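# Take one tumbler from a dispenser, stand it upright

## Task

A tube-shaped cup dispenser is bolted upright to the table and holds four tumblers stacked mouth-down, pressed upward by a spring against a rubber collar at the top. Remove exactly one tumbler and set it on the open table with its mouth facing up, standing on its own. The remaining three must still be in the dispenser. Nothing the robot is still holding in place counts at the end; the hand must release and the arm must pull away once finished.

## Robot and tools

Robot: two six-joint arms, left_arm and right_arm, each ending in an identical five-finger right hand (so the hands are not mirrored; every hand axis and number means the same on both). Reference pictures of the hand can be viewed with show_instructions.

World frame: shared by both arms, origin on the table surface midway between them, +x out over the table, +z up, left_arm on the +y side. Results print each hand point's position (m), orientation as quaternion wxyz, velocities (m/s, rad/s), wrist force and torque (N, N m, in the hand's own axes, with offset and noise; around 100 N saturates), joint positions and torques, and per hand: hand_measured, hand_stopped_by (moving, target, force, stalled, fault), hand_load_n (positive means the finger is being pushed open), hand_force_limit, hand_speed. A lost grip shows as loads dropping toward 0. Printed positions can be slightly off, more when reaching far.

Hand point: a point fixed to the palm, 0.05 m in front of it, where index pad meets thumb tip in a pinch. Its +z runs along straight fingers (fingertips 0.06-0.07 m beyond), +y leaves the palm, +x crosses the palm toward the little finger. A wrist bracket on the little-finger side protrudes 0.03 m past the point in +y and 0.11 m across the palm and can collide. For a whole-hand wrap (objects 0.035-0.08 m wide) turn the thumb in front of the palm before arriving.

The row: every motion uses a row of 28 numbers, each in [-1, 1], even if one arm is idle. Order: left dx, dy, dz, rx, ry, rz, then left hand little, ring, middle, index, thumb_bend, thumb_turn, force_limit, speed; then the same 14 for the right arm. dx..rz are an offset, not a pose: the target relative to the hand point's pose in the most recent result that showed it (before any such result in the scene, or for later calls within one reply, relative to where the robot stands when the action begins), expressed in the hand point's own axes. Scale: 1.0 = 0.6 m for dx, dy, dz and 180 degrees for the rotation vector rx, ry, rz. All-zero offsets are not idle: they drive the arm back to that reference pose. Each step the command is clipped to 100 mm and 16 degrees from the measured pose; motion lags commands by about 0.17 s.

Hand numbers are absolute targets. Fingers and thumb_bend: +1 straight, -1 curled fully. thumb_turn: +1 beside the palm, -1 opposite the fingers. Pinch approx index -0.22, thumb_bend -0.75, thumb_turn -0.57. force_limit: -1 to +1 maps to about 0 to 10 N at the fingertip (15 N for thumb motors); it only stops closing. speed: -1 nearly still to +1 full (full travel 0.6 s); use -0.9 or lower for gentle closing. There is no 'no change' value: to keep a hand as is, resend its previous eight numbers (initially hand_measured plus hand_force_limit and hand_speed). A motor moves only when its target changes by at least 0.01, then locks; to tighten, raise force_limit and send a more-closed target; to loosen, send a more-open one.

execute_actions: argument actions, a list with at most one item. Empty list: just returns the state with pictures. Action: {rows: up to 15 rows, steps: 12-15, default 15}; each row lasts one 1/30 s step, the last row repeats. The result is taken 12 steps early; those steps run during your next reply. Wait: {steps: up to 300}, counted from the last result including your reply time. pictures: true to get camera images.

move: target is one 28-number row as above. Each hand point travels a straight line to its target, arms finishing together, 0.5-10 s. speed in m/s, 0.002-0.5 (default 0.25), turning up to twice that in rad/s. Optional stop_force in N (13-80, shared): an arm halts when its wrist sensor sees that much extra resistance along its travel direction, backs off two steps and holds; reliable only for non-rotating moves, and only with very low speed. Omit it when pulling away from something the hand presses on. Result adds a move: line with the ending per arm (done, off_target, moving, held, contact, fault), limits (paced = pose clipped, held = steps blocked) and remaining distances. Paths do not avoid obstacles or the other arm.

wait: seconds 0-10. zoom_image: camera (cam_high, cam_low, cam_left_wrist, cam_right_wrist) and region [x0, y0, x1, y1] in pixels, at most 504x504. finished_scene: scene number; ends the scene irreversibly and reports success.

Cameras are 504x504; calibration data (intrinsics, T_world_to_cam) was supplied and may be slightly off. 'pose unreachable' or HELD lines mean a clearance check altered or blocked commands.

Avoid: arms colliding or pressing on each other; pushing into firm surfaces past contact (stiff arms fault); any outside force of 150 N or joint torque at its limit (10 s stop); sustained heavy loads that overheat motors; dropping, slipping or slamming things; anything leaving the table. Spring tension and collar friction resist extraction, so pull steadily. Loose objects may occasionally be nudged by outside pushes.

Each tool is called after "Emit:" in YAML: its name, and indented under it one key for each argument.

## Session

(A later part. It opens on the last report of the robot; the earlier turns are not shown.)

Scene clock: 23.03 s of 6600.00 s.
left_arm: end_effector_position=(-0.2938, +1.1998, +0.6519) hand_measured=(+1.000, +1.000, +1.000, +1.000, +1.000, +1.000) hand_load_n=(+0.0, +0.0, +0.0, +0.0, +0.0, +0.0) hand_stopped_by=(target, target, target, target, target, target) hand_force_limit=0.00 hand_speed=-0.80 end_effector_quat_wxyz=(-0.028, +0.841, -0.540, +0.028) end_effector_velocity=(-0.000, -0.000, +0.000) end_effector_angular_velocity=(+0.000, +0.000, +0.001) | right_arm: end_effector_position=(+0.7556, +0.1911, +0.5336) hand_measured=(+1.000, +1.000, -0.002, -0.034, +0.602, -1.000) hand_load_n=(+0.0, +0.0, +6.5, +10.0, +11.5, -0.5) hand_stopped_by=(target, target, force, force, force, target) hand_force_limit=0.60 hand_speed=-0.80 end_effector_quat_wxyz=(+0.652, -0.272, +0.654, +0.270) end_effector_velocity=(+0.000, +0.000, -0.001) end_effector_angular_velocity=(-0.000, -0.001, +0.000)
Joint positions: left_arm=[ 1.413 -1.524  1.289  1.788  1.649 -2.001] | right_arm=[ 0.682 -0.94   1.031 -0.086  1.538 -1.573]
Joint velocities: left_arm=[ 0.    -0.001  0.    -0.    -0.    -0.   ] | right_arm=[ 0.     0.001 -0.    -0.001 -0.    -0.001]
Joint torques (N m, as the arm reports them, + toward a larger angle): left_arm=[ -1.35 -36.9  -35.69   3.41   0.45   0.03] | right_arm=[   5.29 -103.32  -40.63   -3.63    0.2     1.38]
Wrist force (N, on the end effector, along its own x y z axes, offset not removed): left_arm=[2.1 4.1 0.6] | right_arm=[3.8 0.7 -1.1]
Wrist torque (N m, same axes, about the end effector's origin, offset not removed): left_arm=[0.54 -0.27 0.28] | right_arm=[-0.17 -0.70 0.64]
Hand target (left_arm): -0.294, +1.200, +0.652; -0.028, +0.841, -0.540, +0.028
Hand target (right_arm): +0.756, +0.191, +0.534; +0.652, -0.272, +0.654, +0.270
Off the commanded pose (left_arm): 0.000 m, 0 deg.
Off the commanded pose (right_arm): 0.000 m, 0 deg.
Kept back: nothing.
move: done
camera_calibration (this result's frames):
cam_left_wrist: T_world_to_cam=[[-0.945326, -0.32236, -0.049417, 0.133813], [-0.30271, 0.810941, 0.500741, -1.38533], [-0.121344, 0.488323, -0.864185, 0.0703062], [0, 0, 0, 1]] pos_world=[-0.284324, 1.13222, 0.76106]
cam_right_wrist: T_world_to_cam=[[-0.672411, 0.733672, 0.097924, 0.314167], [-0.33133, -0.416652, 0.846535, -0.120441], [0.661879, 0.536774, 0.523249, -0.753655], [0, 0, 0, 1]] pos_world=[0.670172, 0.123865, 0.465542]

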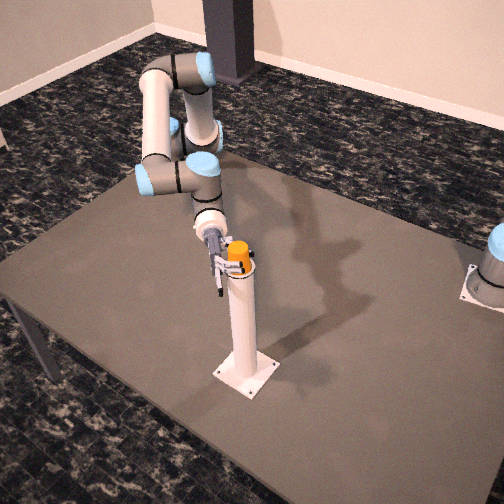

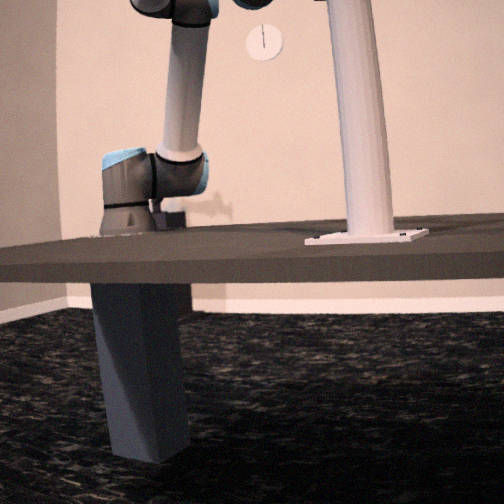

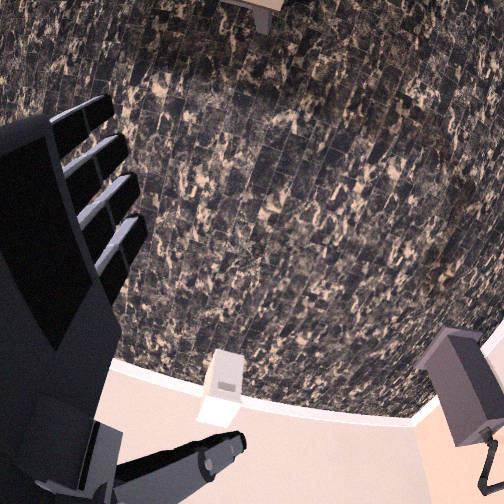

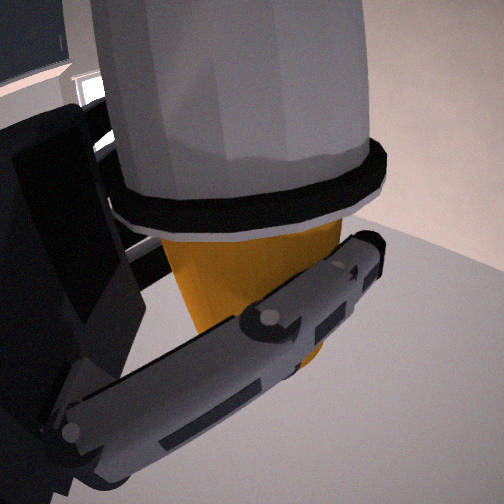

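Grip established. Lift slowly.

Emit:
move:
  target: [0,0,0,0,0,0,1,1,1,1,1,1,0,-0.8,-0.0333,0,0,0,0,0,1,1,-0.95,-0.95,-0.95,-1,0.6,-0.8]
  speed: 0.012

Scene clock: 25.27 s of 6600.00 s.
left_arm: end_effector_position=(-0.2938, +1.1998, +0.6519) hand_measured=(+1.000, +1.000, +1.000, +1.000, +1.000, +1.000) hand_load_n=(+0.0, +0.0, +0.0, +0.0, +0.0, +0.0) hand_stopped_by=(target, target, target, target, target, target) hand_force_limit=0.00 hand_speed=-0.80 end_effector_quat_wxyz=(-0.028, +0.841, -0.540, +0.028) end_effector_velocity=(+0.000, -0.000, -0.000) end_effector_angular_velocity=(-0.001, -0.000, +0.000) | right_arm: end_effector_position=(+0.7556, +0.1912, +0.5532) hand_measured=(+1.000, +1.000, -0.002, -0.034, +0.602, -1.000) hand_load_n=(+0.0, +0.0, +7.0, +9.0, +11.5, -2.5) hand_stopped_by=(target, target, force, force, force, target) hand_force_limit=0.60 hand_speed=-0.80 end_effector_quat_wxyz=(+0.652, -0.272, +0.654, +0.270) end_effector_velocity=(+0.001, +0.000, +0.002) end_effector_angular_velocity=(-0.000, -0.001, -0.001)
Joint positions: left_arm=[ 1.413 -1.524  1.289  1.788  1.649 -2.001] | right_arm=[ 0.682 -0.943  1.001 -0.053  1.538 -1.573]
Joint velocities: left_arm=[-0.    -0.     0.001  0.001  0.    -0.   ] | right_arm=[-0.001  0.001 -0.005  0.004  0.    -0.001]
Joint torques (N m, as the arm reports them, + toward a larger angle): left_arm=[ -1.1  -33.73 -36.11   3.72   0.59  -0.25] | right_arm=[  18.64 -116.57  -56.4     0.03    2.96    2.03]
Wrist force (N, on the end effector, along its own x y z axes, offset not removed): left_arm=[0.7 1.8 1.9] | right_arm=[11.0 1.3 -1.6]
Wrist torque (N m, same axes, about the end effector's origin, offset not removed): left_arm=[0.14 -0.07 -0.01] | right_arm=[-0.09 -0.81 0.77]
Hand target (left_arm): -0.294, +1.200, +0.652; -0.028, +0.841, -0.540, +0.028
Hand target (right_arm): +0.756, +0.191, +0.554; +0.652, -0.272, +0.654, +0.270
Off the commanded pose (left_arm): 0.000 m, 0 deg.
Off the commanded pose (right_arm): 0.000 m, 0 deg.
Kept back: nothing.
move: done
camera_calibration (this result's frames):
cam_left_wrist: T_world_to_cam=[[-0.945327, -0.32236, -0.049417, 0.133813], [-0.30271, 0.810941, 0.500741, -1.38533], [-0.121344, 0.488323, -0.864186, 0.0703063], [0, 0, 0, 1]] pos_world=[-0.284324, 1.13222, 0.76106]
cam_right_wrist: T_world_to_cam=[[-0.67241, 0.733672, 0.0979236, 0.312208], [-0.331334, -0.416655, 0.846532, -0.136944], [0.661878, 0.536772, 0.523254, -0.763957], [0, 0, 0, 1]] pos_world=[0.670204, 0.123954, 0.485099]

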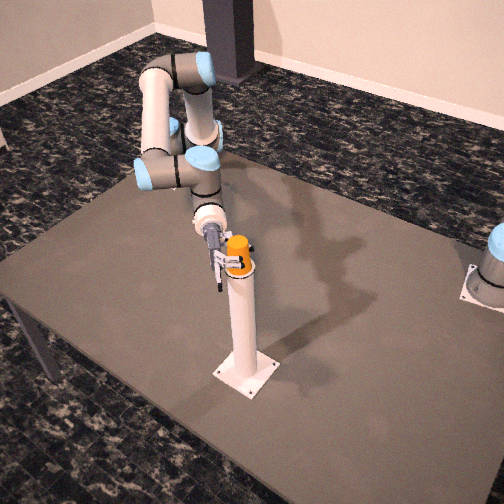

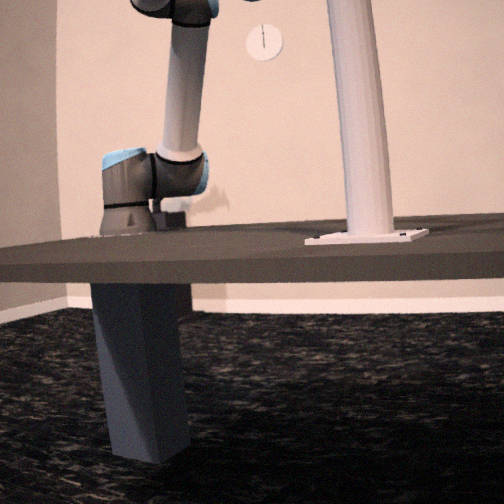

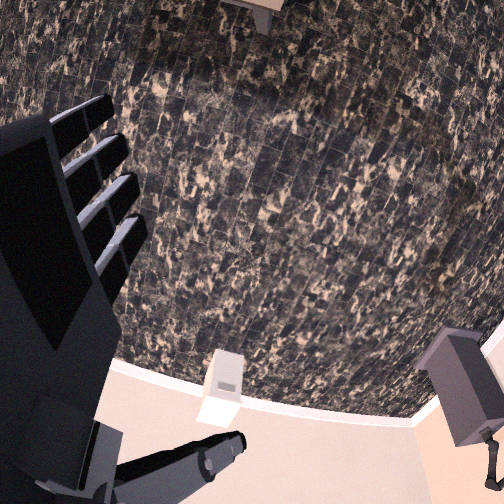

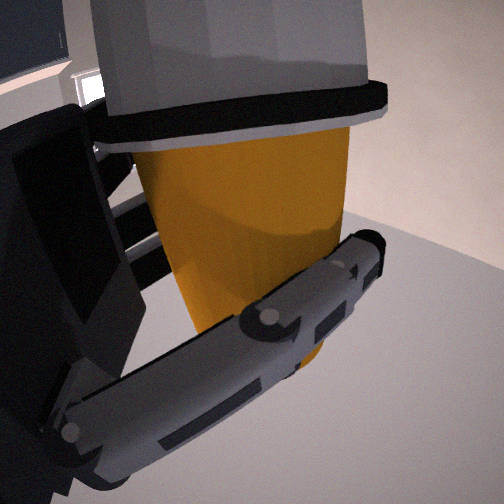

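Cup follows the hand. Continue.

Emit:
move:
  target: [0,0,0,0,0,0,1,1,1,1,1,1,0,-0.8,-0.04,0,0,0,0,0,1,1,-0.95,-0.95,-0.95,-1,0.6,-0.8]
  speed: 0.012

Scene clock: 27.70 s of 6600.00 s.
left_arm: end_effector_position=(-0.2938, +1.1998, +0.6519) hand_measured=(+1.000, +1.000, +1.000, +1.000, +1.000, +1.000) hand_load_n=(+0.0, +0.0, +0.0, +0.0, +0.0, +0.0) hand_stopped_by=(target, target, target, target, target, target) hand_force_limit=0.00 hand_speed=-0.80 end_effector_quat_wxyz=(-0.028, +0.841, -0.540, +0.028) end_effector_velocity=(+0.000, -0.001, +0.000) end_effector_angular_velocity=(-0.003, -0.000, +0.000) | right_arm: end_effector_position=(+0.7556, +0.1913, +0.5768) hand_measured=(+1.000, +1.000, -0.002, -0.034, +0.602, -1.000) hand_load_n=(+0.0, +0.0, +6.5, +9.5, +11.5, -1.0) hand_stopped_by=(target, target, force, force, force, target) hand_force_limit=0.60 hand_speed=-0.80 end_effector_quat_wxyz=(+0.652, -0.272, +0.654, +0.270) end_effector_velocity=(+0.001, -0.000, +0.003) end_effector_angular_velocity=(-0.000, +0.002, -0.001)
Joint positions: left_arm=[ 1.413 -1.524  1.289  1.788  1.649 -2.001] | right_arm=[ 0.682 -0.944  0.962 -0.013  1.538 -1.573]
Joint velocities: left_arm=[ 0.    -0.     0.001  0.002  0.    -0.   ] | right_arm=[-0.001  0.    -0.006  0.007  0.     0.001]
Joint torques (N m, as the arm reports them, + toward a larger angle): left_arm=[ -4.53 -37.75 -35.61   3.6    0.58  -0.28] | right_arm=[  20.44 -110.31  -51.94    1.08    2.58    2.21]
Wrist force (N, on the end effector, along its own x y z axes, offset not removed): left_arm=[0.3 4.1 1.2] | right_arm=[4.1 -1.8 0.5]
Wrist torque (N m, same axes, about the end effector's origin, offset not removed): left_arm=[0.55 -0.08 0.12] | right_arm=[-0.62 -0.57 0.49]
Hand target (left_arm): -0.294, +1.200, +0.652; -0.028, +0.841, -0.540, +0.028
Hand target (right_arm): +0.756, +0.191, +0.577; +0.652, -0.272, +0.654, +0.270
Off the commanded pose (left_arm): 0.000 m, 0 deg.
Off the commanded pose (right_arm): 0.000 m, 0 deg.
Kept back: nothing.
move: done
camera_calibration (this result's frames):
cam_left_wrist: T_world_to_cam=[[-0.945326, -0.32236, -0.049417, 0.133813], [-0.30271, 0.810941, 0.500741, -1.38533], [-0.121344, 0.488323, -0.864186, 0.0703063], [0, 0, 0, 1]] pos_world=[-0.284324, 1.13222, 0.76106]
cam_right_wrist: T_world_to_cam=[[-0.672411, 0.733671, 0.0979272, 0.30984], [-0.331347, -0.41667, 0.846519, -0.156838], [0.66187, 0.536761, 0.523274, -0.776387], [0, 0, 0, 1]] pos_world=[0.670239, 0.124064, 0.508687]

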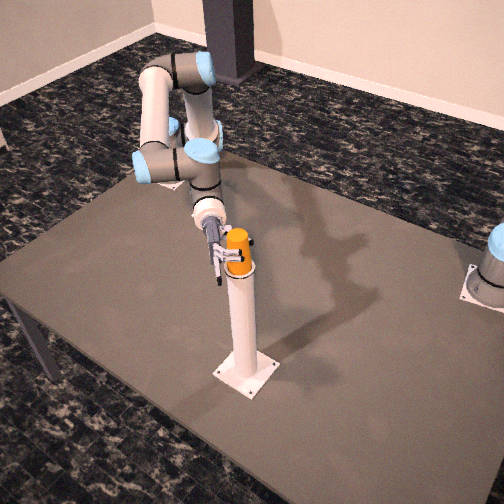

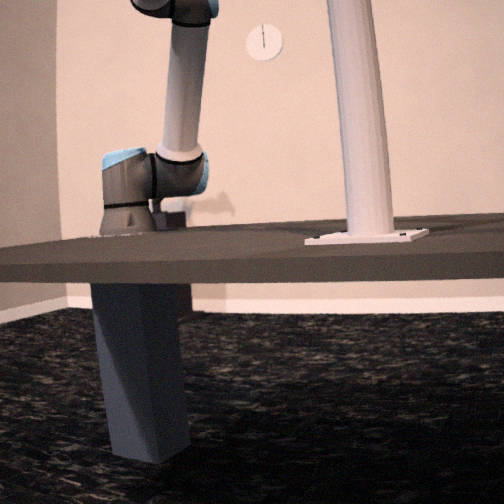

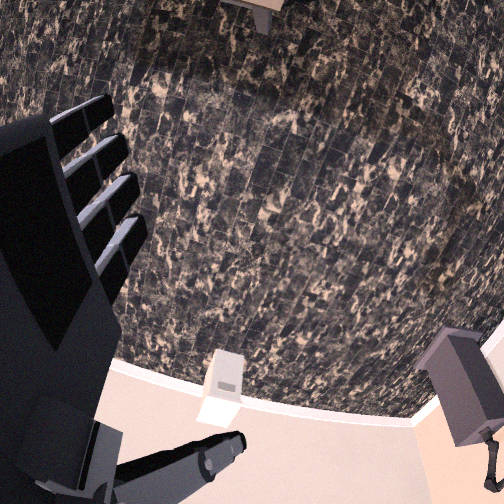

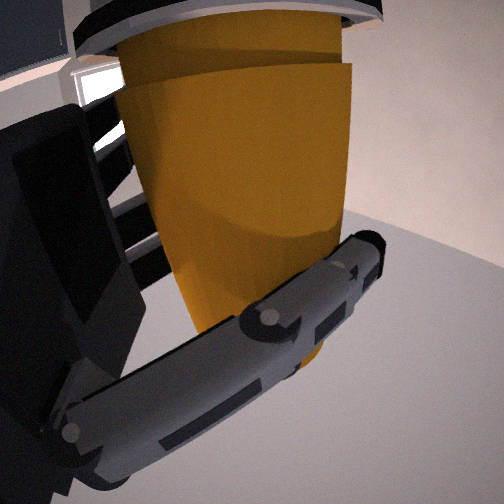

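Emit:
move:
  target: [0,0,0,0,0,0,1,1,1,1,1,1,0,-0.8,-0.025,0,0,0,0,0,1,1,-0.95,-0.95,-0.95,-1,0.6,-0.8]
  speed: 0.012

Emit:
zoom_image:
  camera: "cam_high"
  region: [180, 190, 300, 310]

Scene clock: 29.97 s of 6600.00 s.
left_arm: end_effector_position=(-0.2938, +1.1998, +0.6519) hand_measured=(+1.000, +1.000, +1.000, +1.000, +1.000, +1.000) hand_load_n=(+0.0, +0.0, +0.0, +0.0, +0.0, +0.0) hand_stopped_by=(target, target, target, target, target, target) hand_force_limit=0.00 hand_speed=-0.80 end_effector_quat_wxyz=(-0.028, +0.841, -0.540, +0.028) end_effector_velocity=(-0.000, +0.000, +0.000) end_effector_angular_velocity=(+0.001, +0.000, -0.001) | right_arm: end_effector_position=(+0.7556, +0.1914, +0.5916) hand_measured=(+1.000, +1.000, -0.002, -0.034, +0.602, -1.000) hand_load_n=(+0.0, +0.0, +6.5, +9.5, +11.5, -1.0) hand_stopped_by=(target, target, force, force, force, target) hand_force_limit=0.60 hand_speed=-0.80 end_effector_quat_wxyz=(+0.652, -0.272, +0.654, +0.270) end_effector_velocity=(+0.001, -0.000, +0.001) end_effector_angular_velocity=(-0.001, +0.001, -0.001)
Joint positions: left_arm=[ 1.413 -1.524  1.289  1.788  1.649 -2.001] | right_arm=[ 0.682 -0.945  0.936  0.013  1.538 -1.573]
Joint velocities: left_arm=[ 0.     0.    -0.001 -0.    -0.     0.001] | right_arm=[-0.001  0.001 -0.005  0.005 -0.     0.   ]
Joint torques (N m, as the arm reports them, + toward a larger angle): left_arm=[ -0.91 -36.27 -36.15   3.56   0.23  -0.26] | right_arm=[ 20.41 -84.68 -51.67   1.05   2.51   2.48]
Wrist force (N, on the end effector, along its own x y z axes, offset not removed): left_arm=[-0.4 3.2 0.7] | right_arm=[3.0 0.9 -1.1]
Wrist torque (N m, same axes, about the end effector's origin, offset not removed): left_arm=[0.42 0.01 0.01] | right_arm=[-0.17 -0.40 0.63]
Hand target (left_arm): -0.294, +1.200, +0.652; -0.028, +0.841, -0.540, +0.028
Hand target (right_arm): +0.756, +0.191, +0.592; +0.652, -0.272, +0.654, +0.270
Off the commanded pose (left_arm): 0.000 m, 0 deg.
Off the commanded pose (right_arm): 0.000 m, 0 deg.
Kept back: nothing.
move: done
camera_calibration (this result's frames):
cam_left_wrist: T_world_to_cam=[[-0.945326, -0.32236, -0.0494171, 0.133813], [-0.30271, 0.810941, 0.500741, -1.38533], [-0.121344, 0.488323, -0.864186, 0.0703064], [0, 0, 0, 1]] pos_world=[-0.284324, 1.13222, 0.76106]
cam_right_wrist: T_world_to_cam=[[-0.67242, 0.733663, 0.0979324, 0.30836], [-0.331425, -0.416747, 0.846451, -0.169254], [0.661823, 0.536713, 0.523383, -0.784169], [0, 0, 0, 1]] pos_world=[0.670234, 0.124106, 0.523487]

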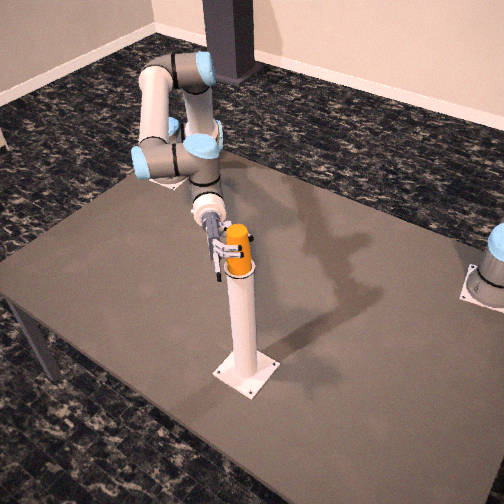

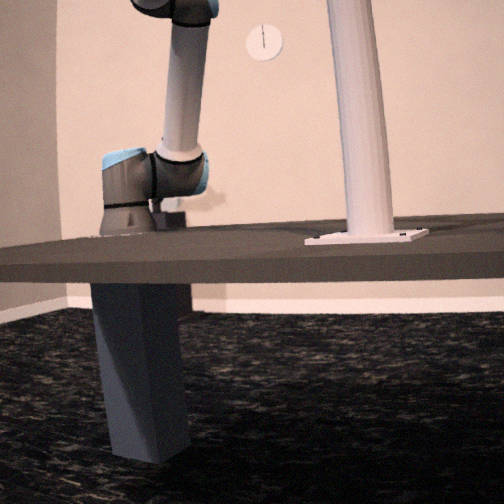

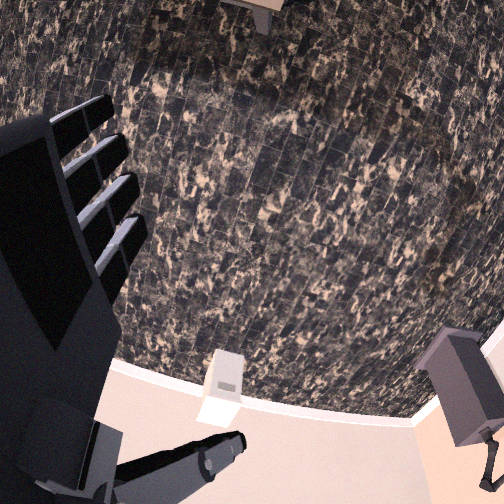

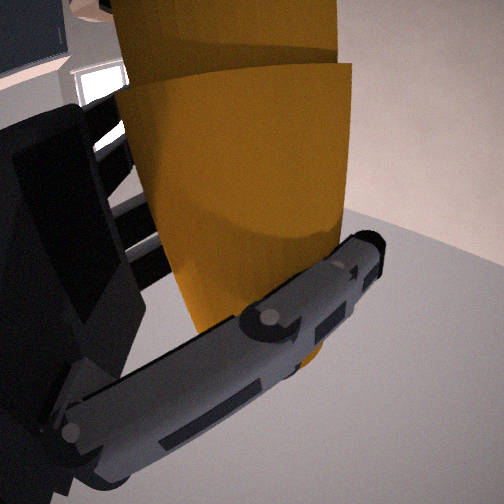

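Region (180, 190, 300, 310) of cam_high's 504x504 image, scaled by 4.200, with more detail than that image has.

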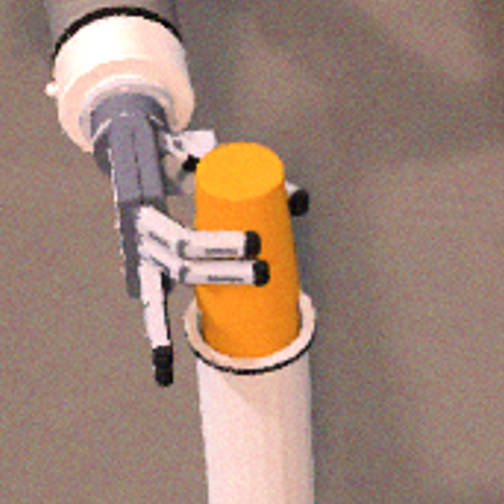

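Emit:
move:
  target: [0,0,0,0,0,0,1,1,1,1,1,1,0,-0.8,-0.13,0,0,0,0,0,1,1,-0.95,-0.95,-0.95,-1,0.6,-0.8]
  speed: 0.05

Scene clock: 33.80 s of 6600.00 s.
left_arm: end_effector_position=(-0.2938, +1.1998, +0.6519) hand_measured=(+1.000, +1.000, +1.000, +1.000, +1.000, +1.000) hand_load_n=(+0.0, +0.0, +0.0, +0.0, +0.0, +0.0) hand_stopped_by=(target, target, target, target, target, target) hand_force_limit=0.00 hand_speed=-0.80 end_effector_quat_wxyz=(-0.028, +0.841, -0.540, +0.028) end_effector_velocity=(-0.000, -0.001, +0.000) end_effector_angular_velocity=(-0.000, -0.000, +0.000) | right_arm: end_effector_position=(+0.7557, +0.1917, +0.6693) hand_measured=(+1.000, +1.000, -0.002, -0.034, +0.602, -1.000) hand_load_n=(+0.0, +0.0, +6.5, +9.5, +11.5, -1.0) hand_stopped_by=(target, target, force, force, force, target) hand_force_limit=0.60 hand_speed=-0.80 end_effector_quat_wxyz=(+0.652, -0.272, +0.654, +0.270) end_effector_velocity=(-0.000, -0.000, +0.004) end_effector_angular_velocity=(+0.001, -0.000, -0.000)
Joint positions: left_arm=[ 1.413 -1.524  1.289  1.788  1.649 -2.001] | right_arm=[ 0.682 -0.93   0.776  0.158  1.538 -1.573]
Joint velocities: left_arm=[ 0.    -0.001  0.     0.001  0.    -0.   ] | right_arm=[-0.     0.    -0.007  0.006 -0.     0.   ]
Joint torques (N m, as the arm reports them, + toward a larger angle): left_arm=[ -1.8  -34.27 -36.09   3.43   0.71  -0.37] | right_arm=[ 21.22 -82.61 -51.53   1.06   2.72   1.06]
Wrist force (N, on the end effector, along its own x y z axes, offset not removed): left_arm=[0.6 4.2 0.0] | right_arm=[4.1 1.4 -1.4]
Wrist torque (N m, same axes, about the end effector's origin, offset not removed): left_arm=[0.66 -0.03 0.16] | right_arm=[0.06 -0.50 0.57]
Hand target (left_arm): -0.294, +1.200, +0.652; -0.028, +0.841, -0.540, +0.028
Hand target (right_arm): +0.756, +0.192, +0.670; +0.652, -0.272, +0.654, +0.270
Off the commanded pose (left_arm): 0.000 m, 0 deg.
Off the commanded pose (right_arm): 0.000 m, 0 deg.
Kept back: nothing.
move: done
camera_calibration (this result's frames):
cam_left_wrist: T_world_to_cam=[[-0.945327, -0.32236, -0.0494171, 0.133813], [-0.30271, 0.810941, 0.500741, -1.38533], [-0.121344, 0.488322, -0.864186, 0.0703066], [0, 0, 0, 1]] pos_world=[-0.284324, 1.13222, 0.76106]
cam_right_wrist: T_world_to_cam=[[-0.672418, 0.733657, 0.0979812, 0.300538], [-0.331431, -0.416807, 0.846419, -0.234764], [0.661821, 0.536674, 0.523426, -0.8251], [0, 0, 0, 1]] pos_world=[0.670348, 0.124466, 0.60114]

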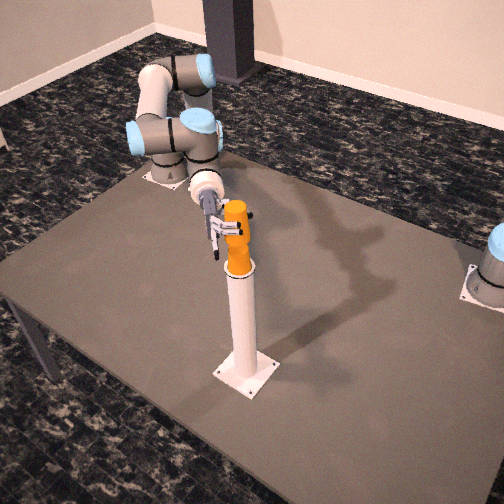

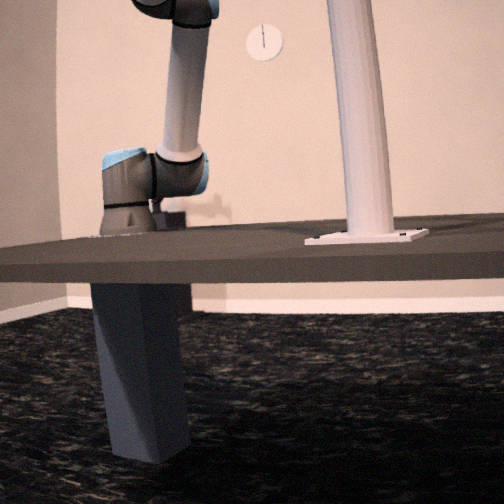

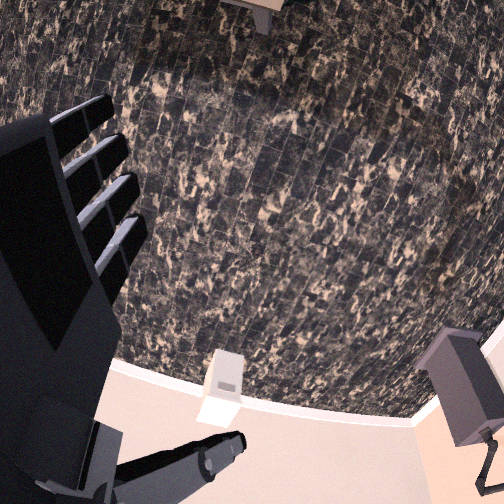

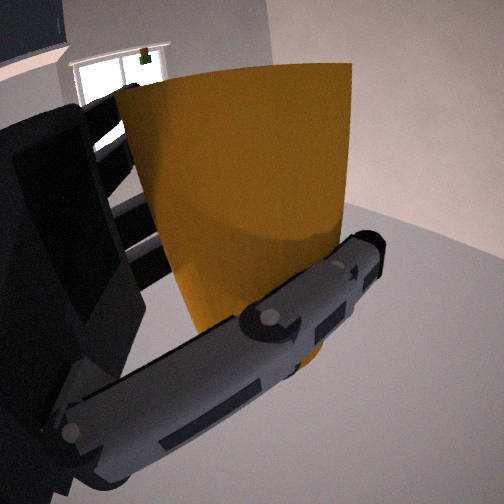

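Emit:
move:
  target: [0,0,0,0,0,0,1,1,1,1,1,1,0,-0.8,0.032,-0.15,-0.47,0,0,0.3889,1,1,-0.95,-0.95,-0.95,-1,0.6,-0.8]
  speed: 0.4

Scene clock: 38.70 s of 6600.00 s.
left_arm: end_effector_position=(-0.2938, +1.1998, +0.6519) hand_measured=(+1.000, +1.000, +1.000, +1.000, +1.000, +1.000) hand_load_n=(+0.0, +0.0, +0.0, +0.0, +0.0, +0.0) hand_stopped_by=(target, target, target, target, target, target) hand_force_limit=0.00 hand_speed=-0.80 end_effector_quat_wxyz=(-0.028, +0.841, -0.540, +0.028) end_effector_velocity=(+0.000, +0.000, +0.000) end_effector_angular_velocity=(+0.000, +0.000, +0.000) | right_arm: end_effector_position=(+0.6204, -0.0714, +0.6510) hand_measured=(+1.000, +1.000, -0.002, -0.034, +0.602, -1.000) hand_load_n=(+0.0, +0.0, +7.0, +9.5, +11.5, -0.5) hand_stopped_by=(target, target, force, force, force, target) hand_force_limit=0.60 hand_speed=-0.80 end_effector_quat_wxyz=(+0.380, +0.152, +0.692, +0.595) end_effector_velocity=(-0.002, -0.002, -0.000) end_effector_angular_velocity=(+0.009, +0.008, +0.000)
Joint positions: left_arm=[ 1.413 -1.524  1.289  1.788  1.649 -2.001] | right_arm=[ 0.635 -1.445  1.592 -0.142  1.49  -0.353]
Joint velocities: left_arm=[-0.    -0.    -0.    -0.    -0.    -0.001] | right_arm=[-0.    -0.005  0.006 -0.002 -0.001  0.012]
Joint torques (N m, as the arm reports them, + toward a larger angle): left_arm=[ -0.87 -33.89 -35.56   3.7    0.61  -0.45] | right_arm=[-16.03 -65.08 -38.58  -4.1   -2.55   2.6 ]
Wrist force (N, on the end effector, along its own x y z axes, offset not removed): left_arm=[0.2 1.7 0.9] | right_arm=[2.4 -2.1 -0.9]
Wrist torque (N m, same axes, about the end effector's origin, offset not removed): left_arm=[0.15 -0.08 0.00] | right_arm=[-0.60 -0.34 0.46]
Hand target (left_arm): -0.294, +1.200, +0.652; -0.028, +0.841, -0.540, +0.028
Hand target (right_arm): +0.620, -0.072, +0.651; +0.379, +0.152, +0.692, +0.595
Off the commanded pose (left_arm): 0.000 m, 0 deg.
Off the commanded pose (right_arm): 0.000 m, 0 deg.
Kept back: nothing.
move: done
camera_calibration (this result's frames):
cam_left_wrist: T_world_to_cam=[[-0.945327, -0.322359, -0.049417, 0.133813], [-0.30271, 0.810941, 0.500741, -1.38533], [-0.121344, 0.488323, -0.864185, 0.0703062], [0, 0, 0, 1]] pos_world=[-0.284324, 1.13222, 0.76106]
cam_right_wrist: T_world_to_cam=[[-0.142024, 0.21028, 0.96727, -0.527987], [0.200342, -0.950846, 0.236126, -0.344621], [0.969377, 0.227321, 0.0929145, -0.51739], [0, 0, 0, 1]] pos_world=[0.495602, -0.0990429, 0.640153]

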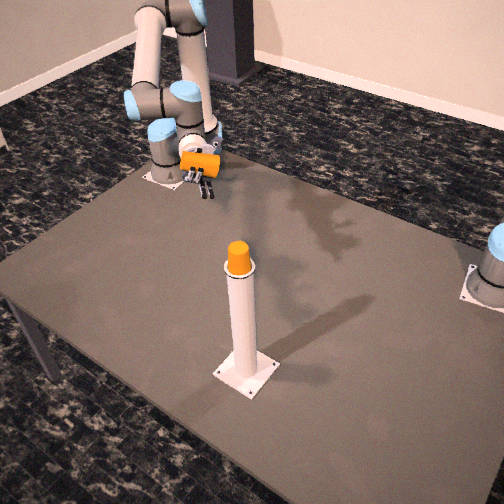

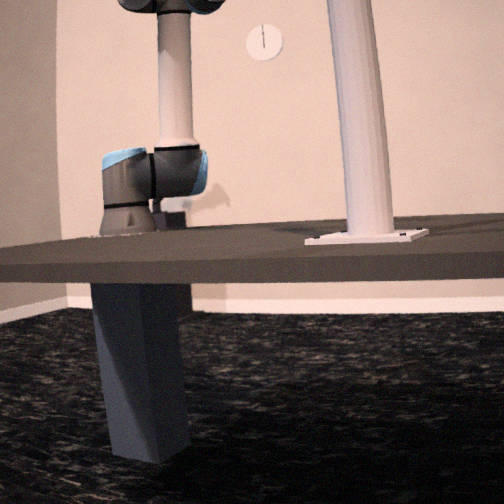

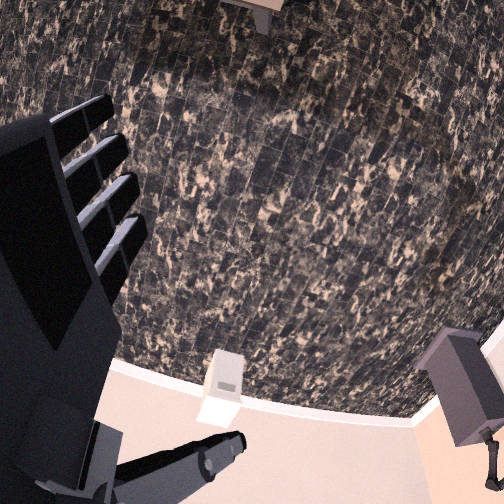

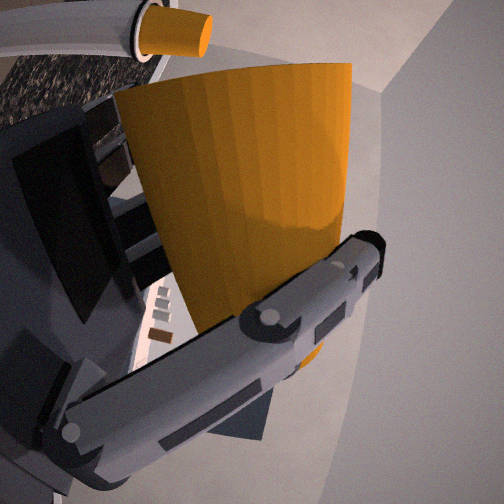

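Emit:
move:
  target: [0,0,0,0,0,0,1,1,1,1,1,1,0,-0.8,0.319,-0.877,0,0,0,0.6111,1,1,-0.95,-0.95,-0.95,-1,0.6,-0.8]
  speed: 0.4

Emit:
zoom_image:
  camera: "cam_low"
  region: [180, 120, 320, 260]

Scene clock: 42.13 s of 6600.00 s.
left_arm: end_effector_position=(-0.2938, +1.1998, +0.6519) hand_measured=(+1.000, +1.000, +1.000, +1.000, +1.000, +1.000) hand_load_n=(+0.0, +0.0, +0.0, +0.0, +0.0, +0.0) hand_stopped_by=(target, target, target, target, target, target) hand_force_limit=0.00 hand_speed=-0.80 end_effector_quat_wxyz=(-0.028, +0.841, -0.540, +0.028) end_effector_velocity=(+0.000, -0.000, +0.000) end_effector_angular_velocity=(+0.000, +0.000, +0.000) | right_arm: end_effector_position=(+0.6202, -0.0747, +0.0919) hand_measured=(+1.000, +1.000, -0.002, -0.034, +0.602, -1.000) hand_load_n=(+0.0, +0.0, +6.5, +10.0, +11.5, +0.0) hand_stopped_by=(target, target, force, force, force, target) hand_force_limit=0.60 hand_speed=-0.80 end_effector_quat_wxyz=(-0.269, +0.654, +0.273, +0.652) end_effector_velocity=(+0.001, -0.000, -0.003) end_effector_angular_velocity=(+0.011, +0.006, -0.001)
Joint positions: left_arm=[ 1.413 -1.524  1.289  1.788  1.649 -2.001] | right_arm=[ 0.712 -1.03   1.972 -0.938  1.567  1.565]
Joint velocities: left_arm=[-0.    -0.    -0.     0.001 -0.    -0.   ] | right_arm=[-0.001  0.004  0.001 -0.008 -0.001  0.012]
Joint torques (N m, as the arm reports them, + toward a larger angle): left_arm=[  1.57 -33.55 -35.63   3.51   0.71  -0.02] | right_arm=[-14.83 -57.02 -20.88  -3.8   -2.93   1.94]
Wrist force (N, on the end effector, along its own x y z axes, offset not removed): left_arm=[-0.4 3.2 1.1] | right_arm=[3.2 -1.9 -0.2]
Wrist torque (N m, same axes, about the end effector's origin, offset not removed): left_arm=[0.41 0.02 -0.01] | right_arm=[-0.60 -0.53 0.57]
Hand target (left_arm): -0.294, +1.200, +0.652; -0.028, +0.841, -0.540, +0.028
Hand target (right_arm): +0.620, -0.075, +0.091; -0.269, +0.654, +0.273, +0.652
Off the commanded pose (left_arm): 0.000 m, 0 deg.
Off the commanded pose (right_arm): 0.001 m, 0 deg.
Kept back: nothing.
move: done
camera_calibration (this result's frames):
cam_left_wrist: T_world_to_cam=[[-0.945327, -0.32236, -0.0494172, 0.133813], [-0.30271, 0.810941, 0.500741, -1.38533], [-0.121344, 0.488323, -0.864186, 0.0703065], [0, 0, 0, 1]] pos_world=[-0.284324, 1.13222, 0.76106]
cam_right_wrist: T_world_to_cam=[[0.735055, -0.671268, -0.0953613, -0.498654], [-0.419504, -0.339786, -0.841761, 0.313452], [0.532645, 0.658745, -0.531361, -0.104024], [0, 0, 0, 1]] pos_world=[0.553441, -0.159699, 0.161025]

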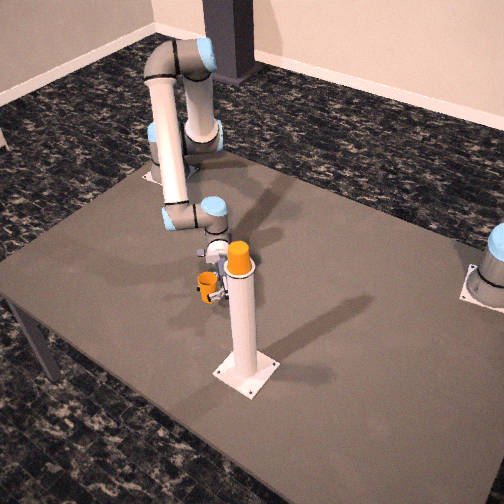

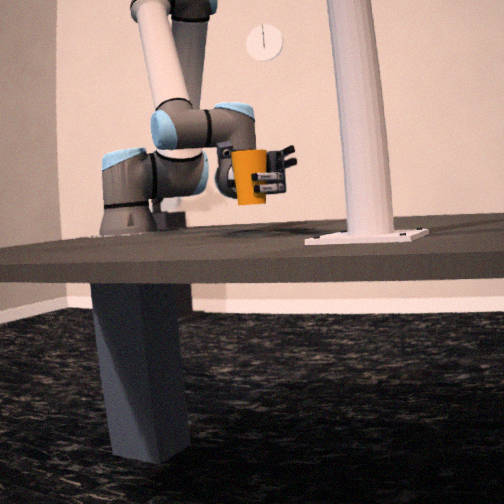

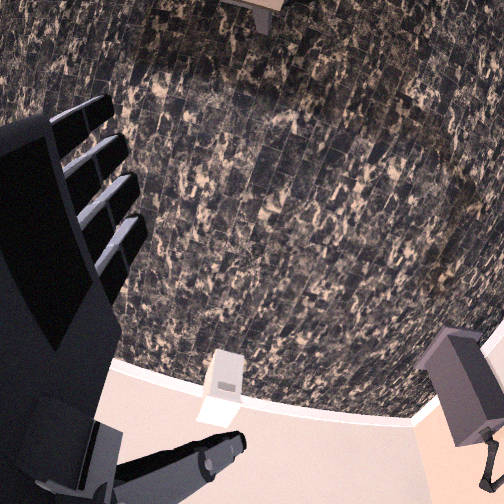

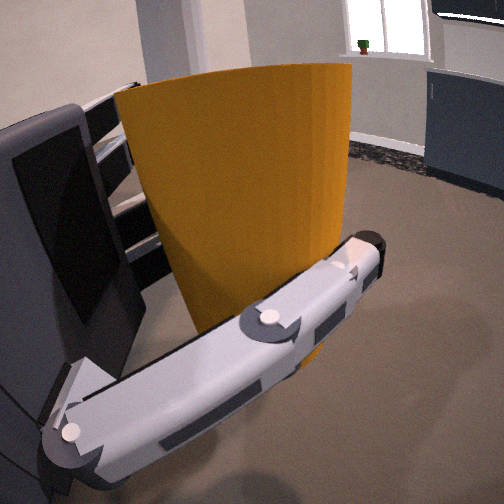

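Region (180, 120, 320, 260) of cam_low's 504x504 image, scaled by 3.600, with more detail than that image has.

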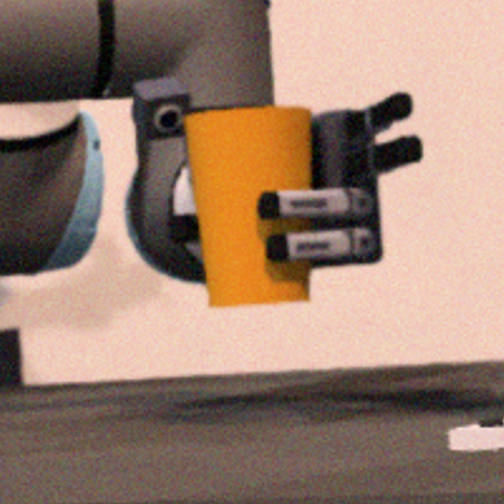

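Emit:
zoom_image:
  camera: "cam_low"
  region: [220, 140, 290, 210]

Emit:
zoom_image:
  camera: "cam_high"
  region: [170, 240, 250, 320]

Region (220, 140, 290, 210) of cam_low's 504x504 image, scaled by 7.200, with more detail than that image has.

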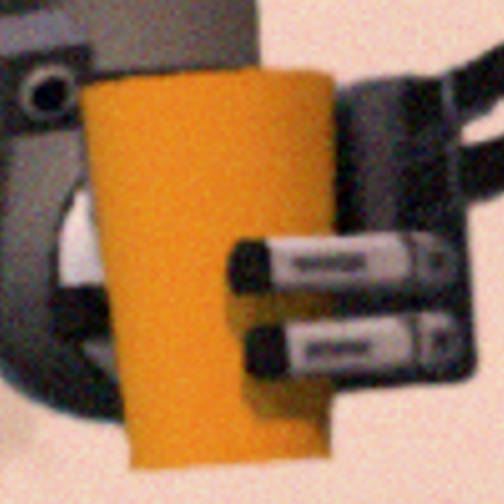

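Region (170, 240, 250, 320) of cam_high's 504x504 image, scaled by 6.300, with more detail than that image has.

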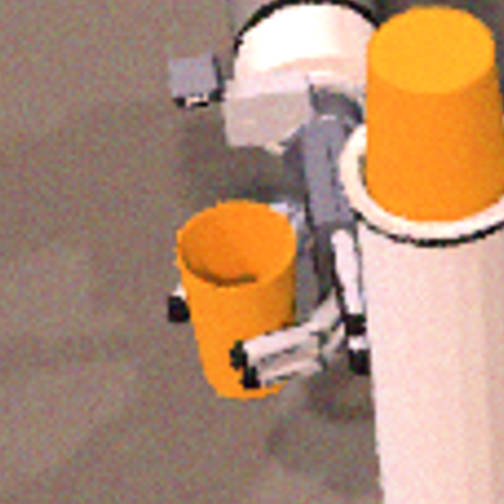

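Emit:
move:
  target: [0,0,0,0,0,0,1,1,1,1,1,1,0,-0.8,-0.083,0,0,0,0,0,1,1,-0.95,-0.95,-0.95,-1,0.6,-0.8]
  speed: 0.06

Emit:
zoom_image:
  camera: "cam_low"
  region: [210, 180, 300, 250]

Scene clock: 44.97 s of 6600.00 s.
left_arm: end_effector_position=(-0.2938, +1.1998, +0.6519) hand_measured=(+1.000, +1.000, +1.000, +1.000, +1.000, +1.000) hand_load_n=(+0.0, +0.0, +0.0, +0.0, +0.0, +0.0) hand_stopped_by=(target, target, target, target, target, target) hand_force_limit=0.00 hand_speed=-0.80 end_effector_quat_wxyz=(-0.028, +0.841, -0.540, +0.028) end_effector_velocity=(+0.000, +0.000, -0.000) end_effector_angular_velocity=(-0.001, +0.000, -0.001) | right_arm: end_effector_position=(+0.6202, -0.0751, +0.0425) hand_measured=(+1.000, +1.000, -0.002, -0.034, +0.602, -1.000) hand_load_n=(+0.0, +0.0, +6.5, +10.0, +11.5, +0.0) hand_stopped_by=(target, target, force, force, force, target) hand_force_limit=0.60 hand_speed=-0.80 end_effector_quat_wxyz=(-0.269, +0.654, +0.273, +0.652) end_effector_velocity=(-0.000, +0.001, -0.003) end_effector_angular_velocity=(-0.000, -0.001, +0.001)
Joint positions: left_arm=[ 1.413 -1.524  1.289  1.788  1.649 -2.001] | right_arm=[ 0.711 -0.957  1.978 -1.017  1.567  1.565]
Joint velocities: left_arm=[-0.     0.     0.     0.    -0.     0.001] | right_arm=[ 0.001  0.005 -0.    -0.005  0.    -0.001]
Joint torques (N m, as the arm reports them, + toward a larger angle): left_arm=[ -4.04 -32.85 -35.09   3.86   0.44  -0.39] | right_arm=[-16.56 -60.7  -19.19  -4.32  -2.33  -1.92]
Wrist force (N, on the end effector, along its own x y z axes, offset not removed): left_arm=[0.1 1.0 1.3] | right_arm=[4.1 1.0 -1.0]
Wrist torque (N m, same axes, about the end effector's origin, offset not removed): left_arm=[0.11 -0.06 -0.04] | right_arm=[-0.12 -0.58 0.72]
Hand target (left_arm): -0.294, +1.200, +0.652; -0.028, +0.841, -0.540, +0.028
Hand target (right_arm): +0.620, -0.075, +0.042; -0.269, +0.654, +0.273, +0.652
Off the commanded pose (left_arm): 0.000 m, 0 deg.
Off the commanded pose (right_arm): 0.000 m, 0 deg.
Kept back: nothing.
move: done
camera_calibration (this result's frames):
cam_left_wrist: T_world_to_cam=[[-0.945326, -0.32236, -0.049417, 0.133813], [-0.30271, 0.810941, 0.500741, -1.38533], [-0.121344, 0.488323, -0.864186, 0.0703063], [0, 0, 0, 1]] pos_world=[-0.284324, 1.13222, 0.76106]
cam_right_wrist: T_world_to_cam=[[0.735052, -0.671269, -0.0953753, -0.503614], [-0.419527, -0.339793, -0.841747, 0.271763], [0.53263, 0.65874, -0.531381, -0.130076], [0, 0, 0, 1]] pos_world=[0.553477, -0.160031, 0.111603]

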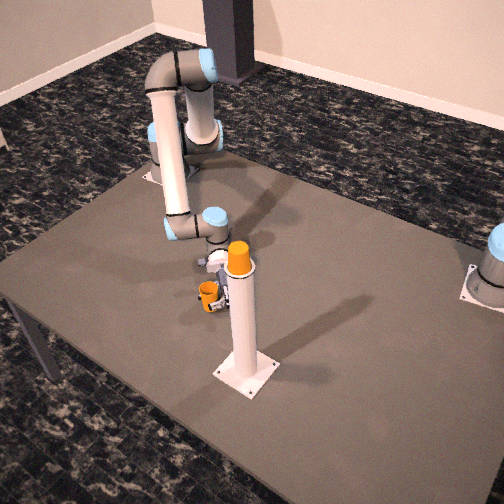

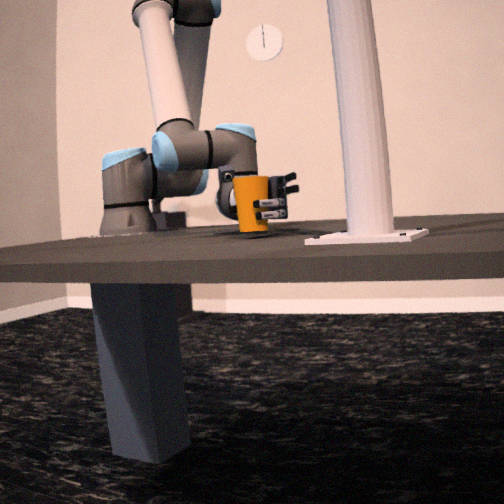

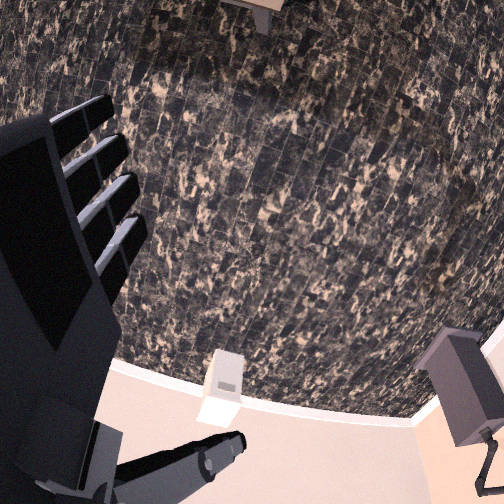

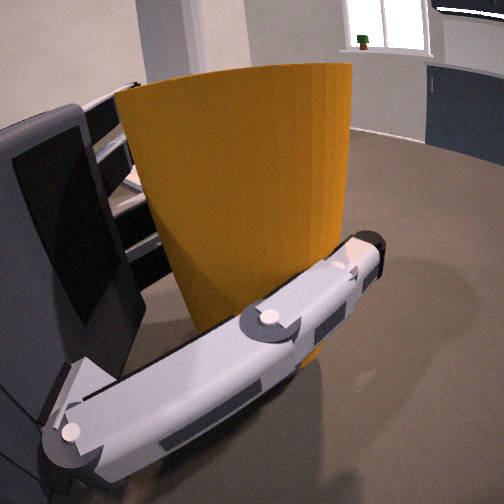

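Region (210, 180, 300, 250) of cam_low's 504x504 image, scaled by 5.600, with more detail than that image has.

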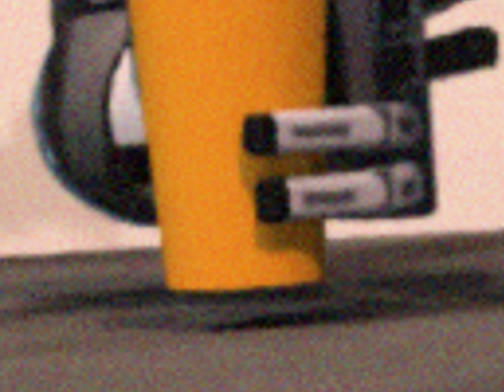

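Emit:
move:
  target: [0,0,0,0,0,0,1,1,1,1,1,1,0,-0.8,-0.0155,0,0,0,0,0,1,1,-0.95,-0.95,-0.95,-1,0.6,-0.8]
  speed: 0.01
  stop_force: 13

Emit:
zoom_image:
  camera: "cam_low"
  region: [225, 205, 285, 250]

Scene clock: 46.53 s of 6600.00 s.
left_arm: end_effector_position=(-0.2938, +1.1998, +0.6519) hand_measured=(+1.000, +1.000, +1.000, +1.000, +1.000, +1.000) hand_load_n=(+0.0, +0.0, +0.0, +0.0, +0.0, +0.0) hand_stopped_by=(target, target, target, target, target, target) hand_force_limit=0.00 hand_speed=-0.80 end_effector_quat_wxyz=(-0.028, +0.841, -0.540, +0.028) end_effector_velocity=(+0.000, +0.000, +0.000) end_effector_angular_velocity=(+0.001, +0.000, +0.001) | right_arm: end_effector_position=(+0.6202, -0.0751, +0.0335) hand_measured=(+1.000, +1.000, -0.002, -0.034, +0.602, -1.000) hand_load_n=(+0.0, +0.0, +6.5, +10.0, +11.5, +0.0) hand_stopped_by=(target, target, force, force, force, target) hand_force_limit=0.60 hand_speed=-0.80 end_effector_quat_wxyz=(-0.269, +0.654, +0.273, +0.652) end_effector_velocity=(+0.001, -0.000, -0.001) end_effector_angular_velocity=(+0.002, -0.003, -0.001)
Joint positions: left_arm=[ 1.413 -1.524  1.289  1.788  1.649 -2.001] | right_arm=[ 0.711 -0.943  1.979 -1.031  1.567  1.565]
Joint velocities: left_arm=[-0.    -0.    -0.    -0.001 -0.    -0.001] | right_arm=[-0.001  0.004  0.    -0.007  0.    -0.001]
Joint torques (N m, as the arm reports them, + toward a larger angle): left_arm=[ -0.78 -36.39 -35.85   4.05   0.55  -0.61] | right_arm=[-13.93 -60.24 -17.97  -3.79  -2.41  -1.14]
Wrist force (N, on the end effector, along its own x y z axes, offset not removed): left_arm=[1.6 3.2 1.4] | right_arm=[2.6 0.6 -1.4]
Wrist torque (N m, same axes, about the end effector's origin, offset not removed): left_arm=[0.40 -0.23 0.14] | right_arm=[-0.17 -0.33 0.59]
Hand target (left_arm): -0.294, +1.200, +0.652; -0.028, +0.841, -0.540, +0.028
Hand target (right_arm): +0.620, -0.075, +0.033; -0.269, +0.654, +0.273, +0.652
Off the commanded pose (left_arm): 0.000 m, 0 deg.
Off the commanded pose (right_arm): 0.000 m, 0 deg.
Kept back: nothing.
move: done
camera_calibration (this result's frames):
cam_left_wrist: T_world_to_cam=[[-0.945327, -0.32236, -0.0494171, 0.133813], [-0.30271, 0.810941, 0.500741, -1.38533], [-0.121344, 0.488323, -0.864186, 0.0703064], [0, 0, 0, 1]] pos_world=[-0.284324, 1.13222, 0.76106]
cam_right_wrist: T_world_to_cam=[[0.735052, -0.671271, -0.095365, -0.504514], [-0.419529, -0.339808, -0.84174, 0.264209], [0.53263, 0.658731, -0.531394, -0.134798], [0, 0, 0, 1]] pos_world=[0.553484, -0.160089, 0.102651]

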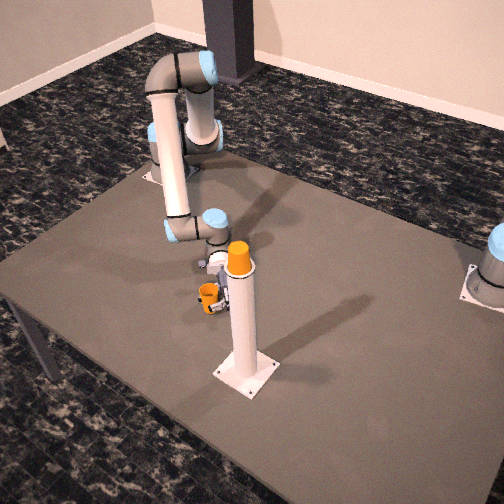

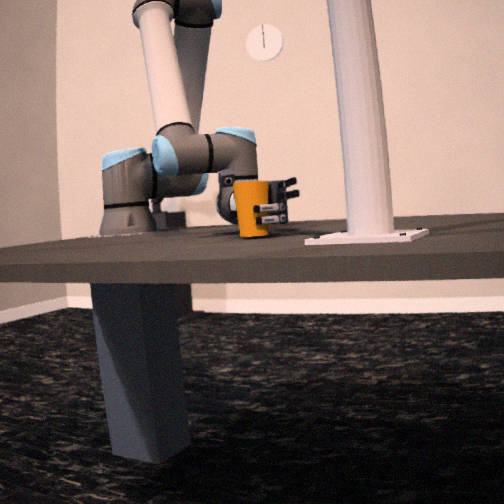

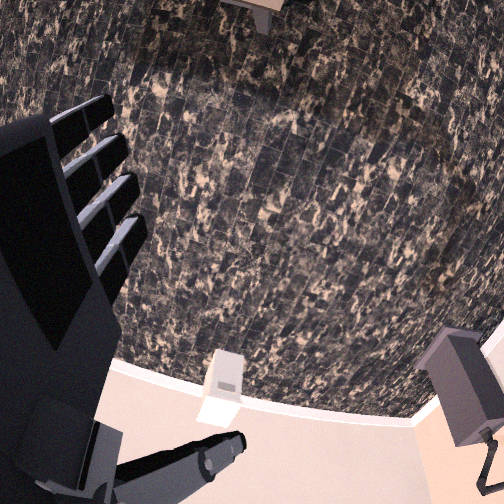

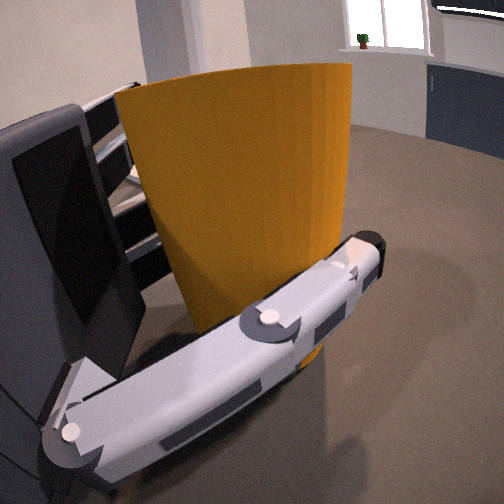

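Region (225, 205, 285, 250) of cam_low's 504x504 image, scaled by 8.400, with more detail than that image has; it fills the top 378 rows of this view, and the rest is white.

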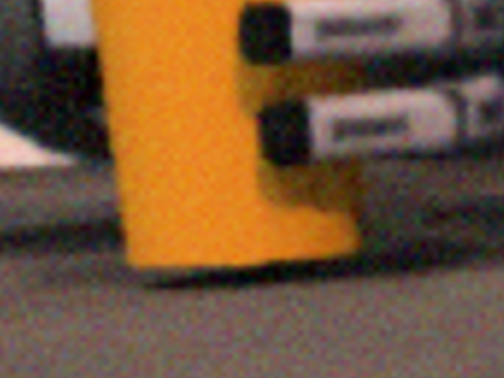

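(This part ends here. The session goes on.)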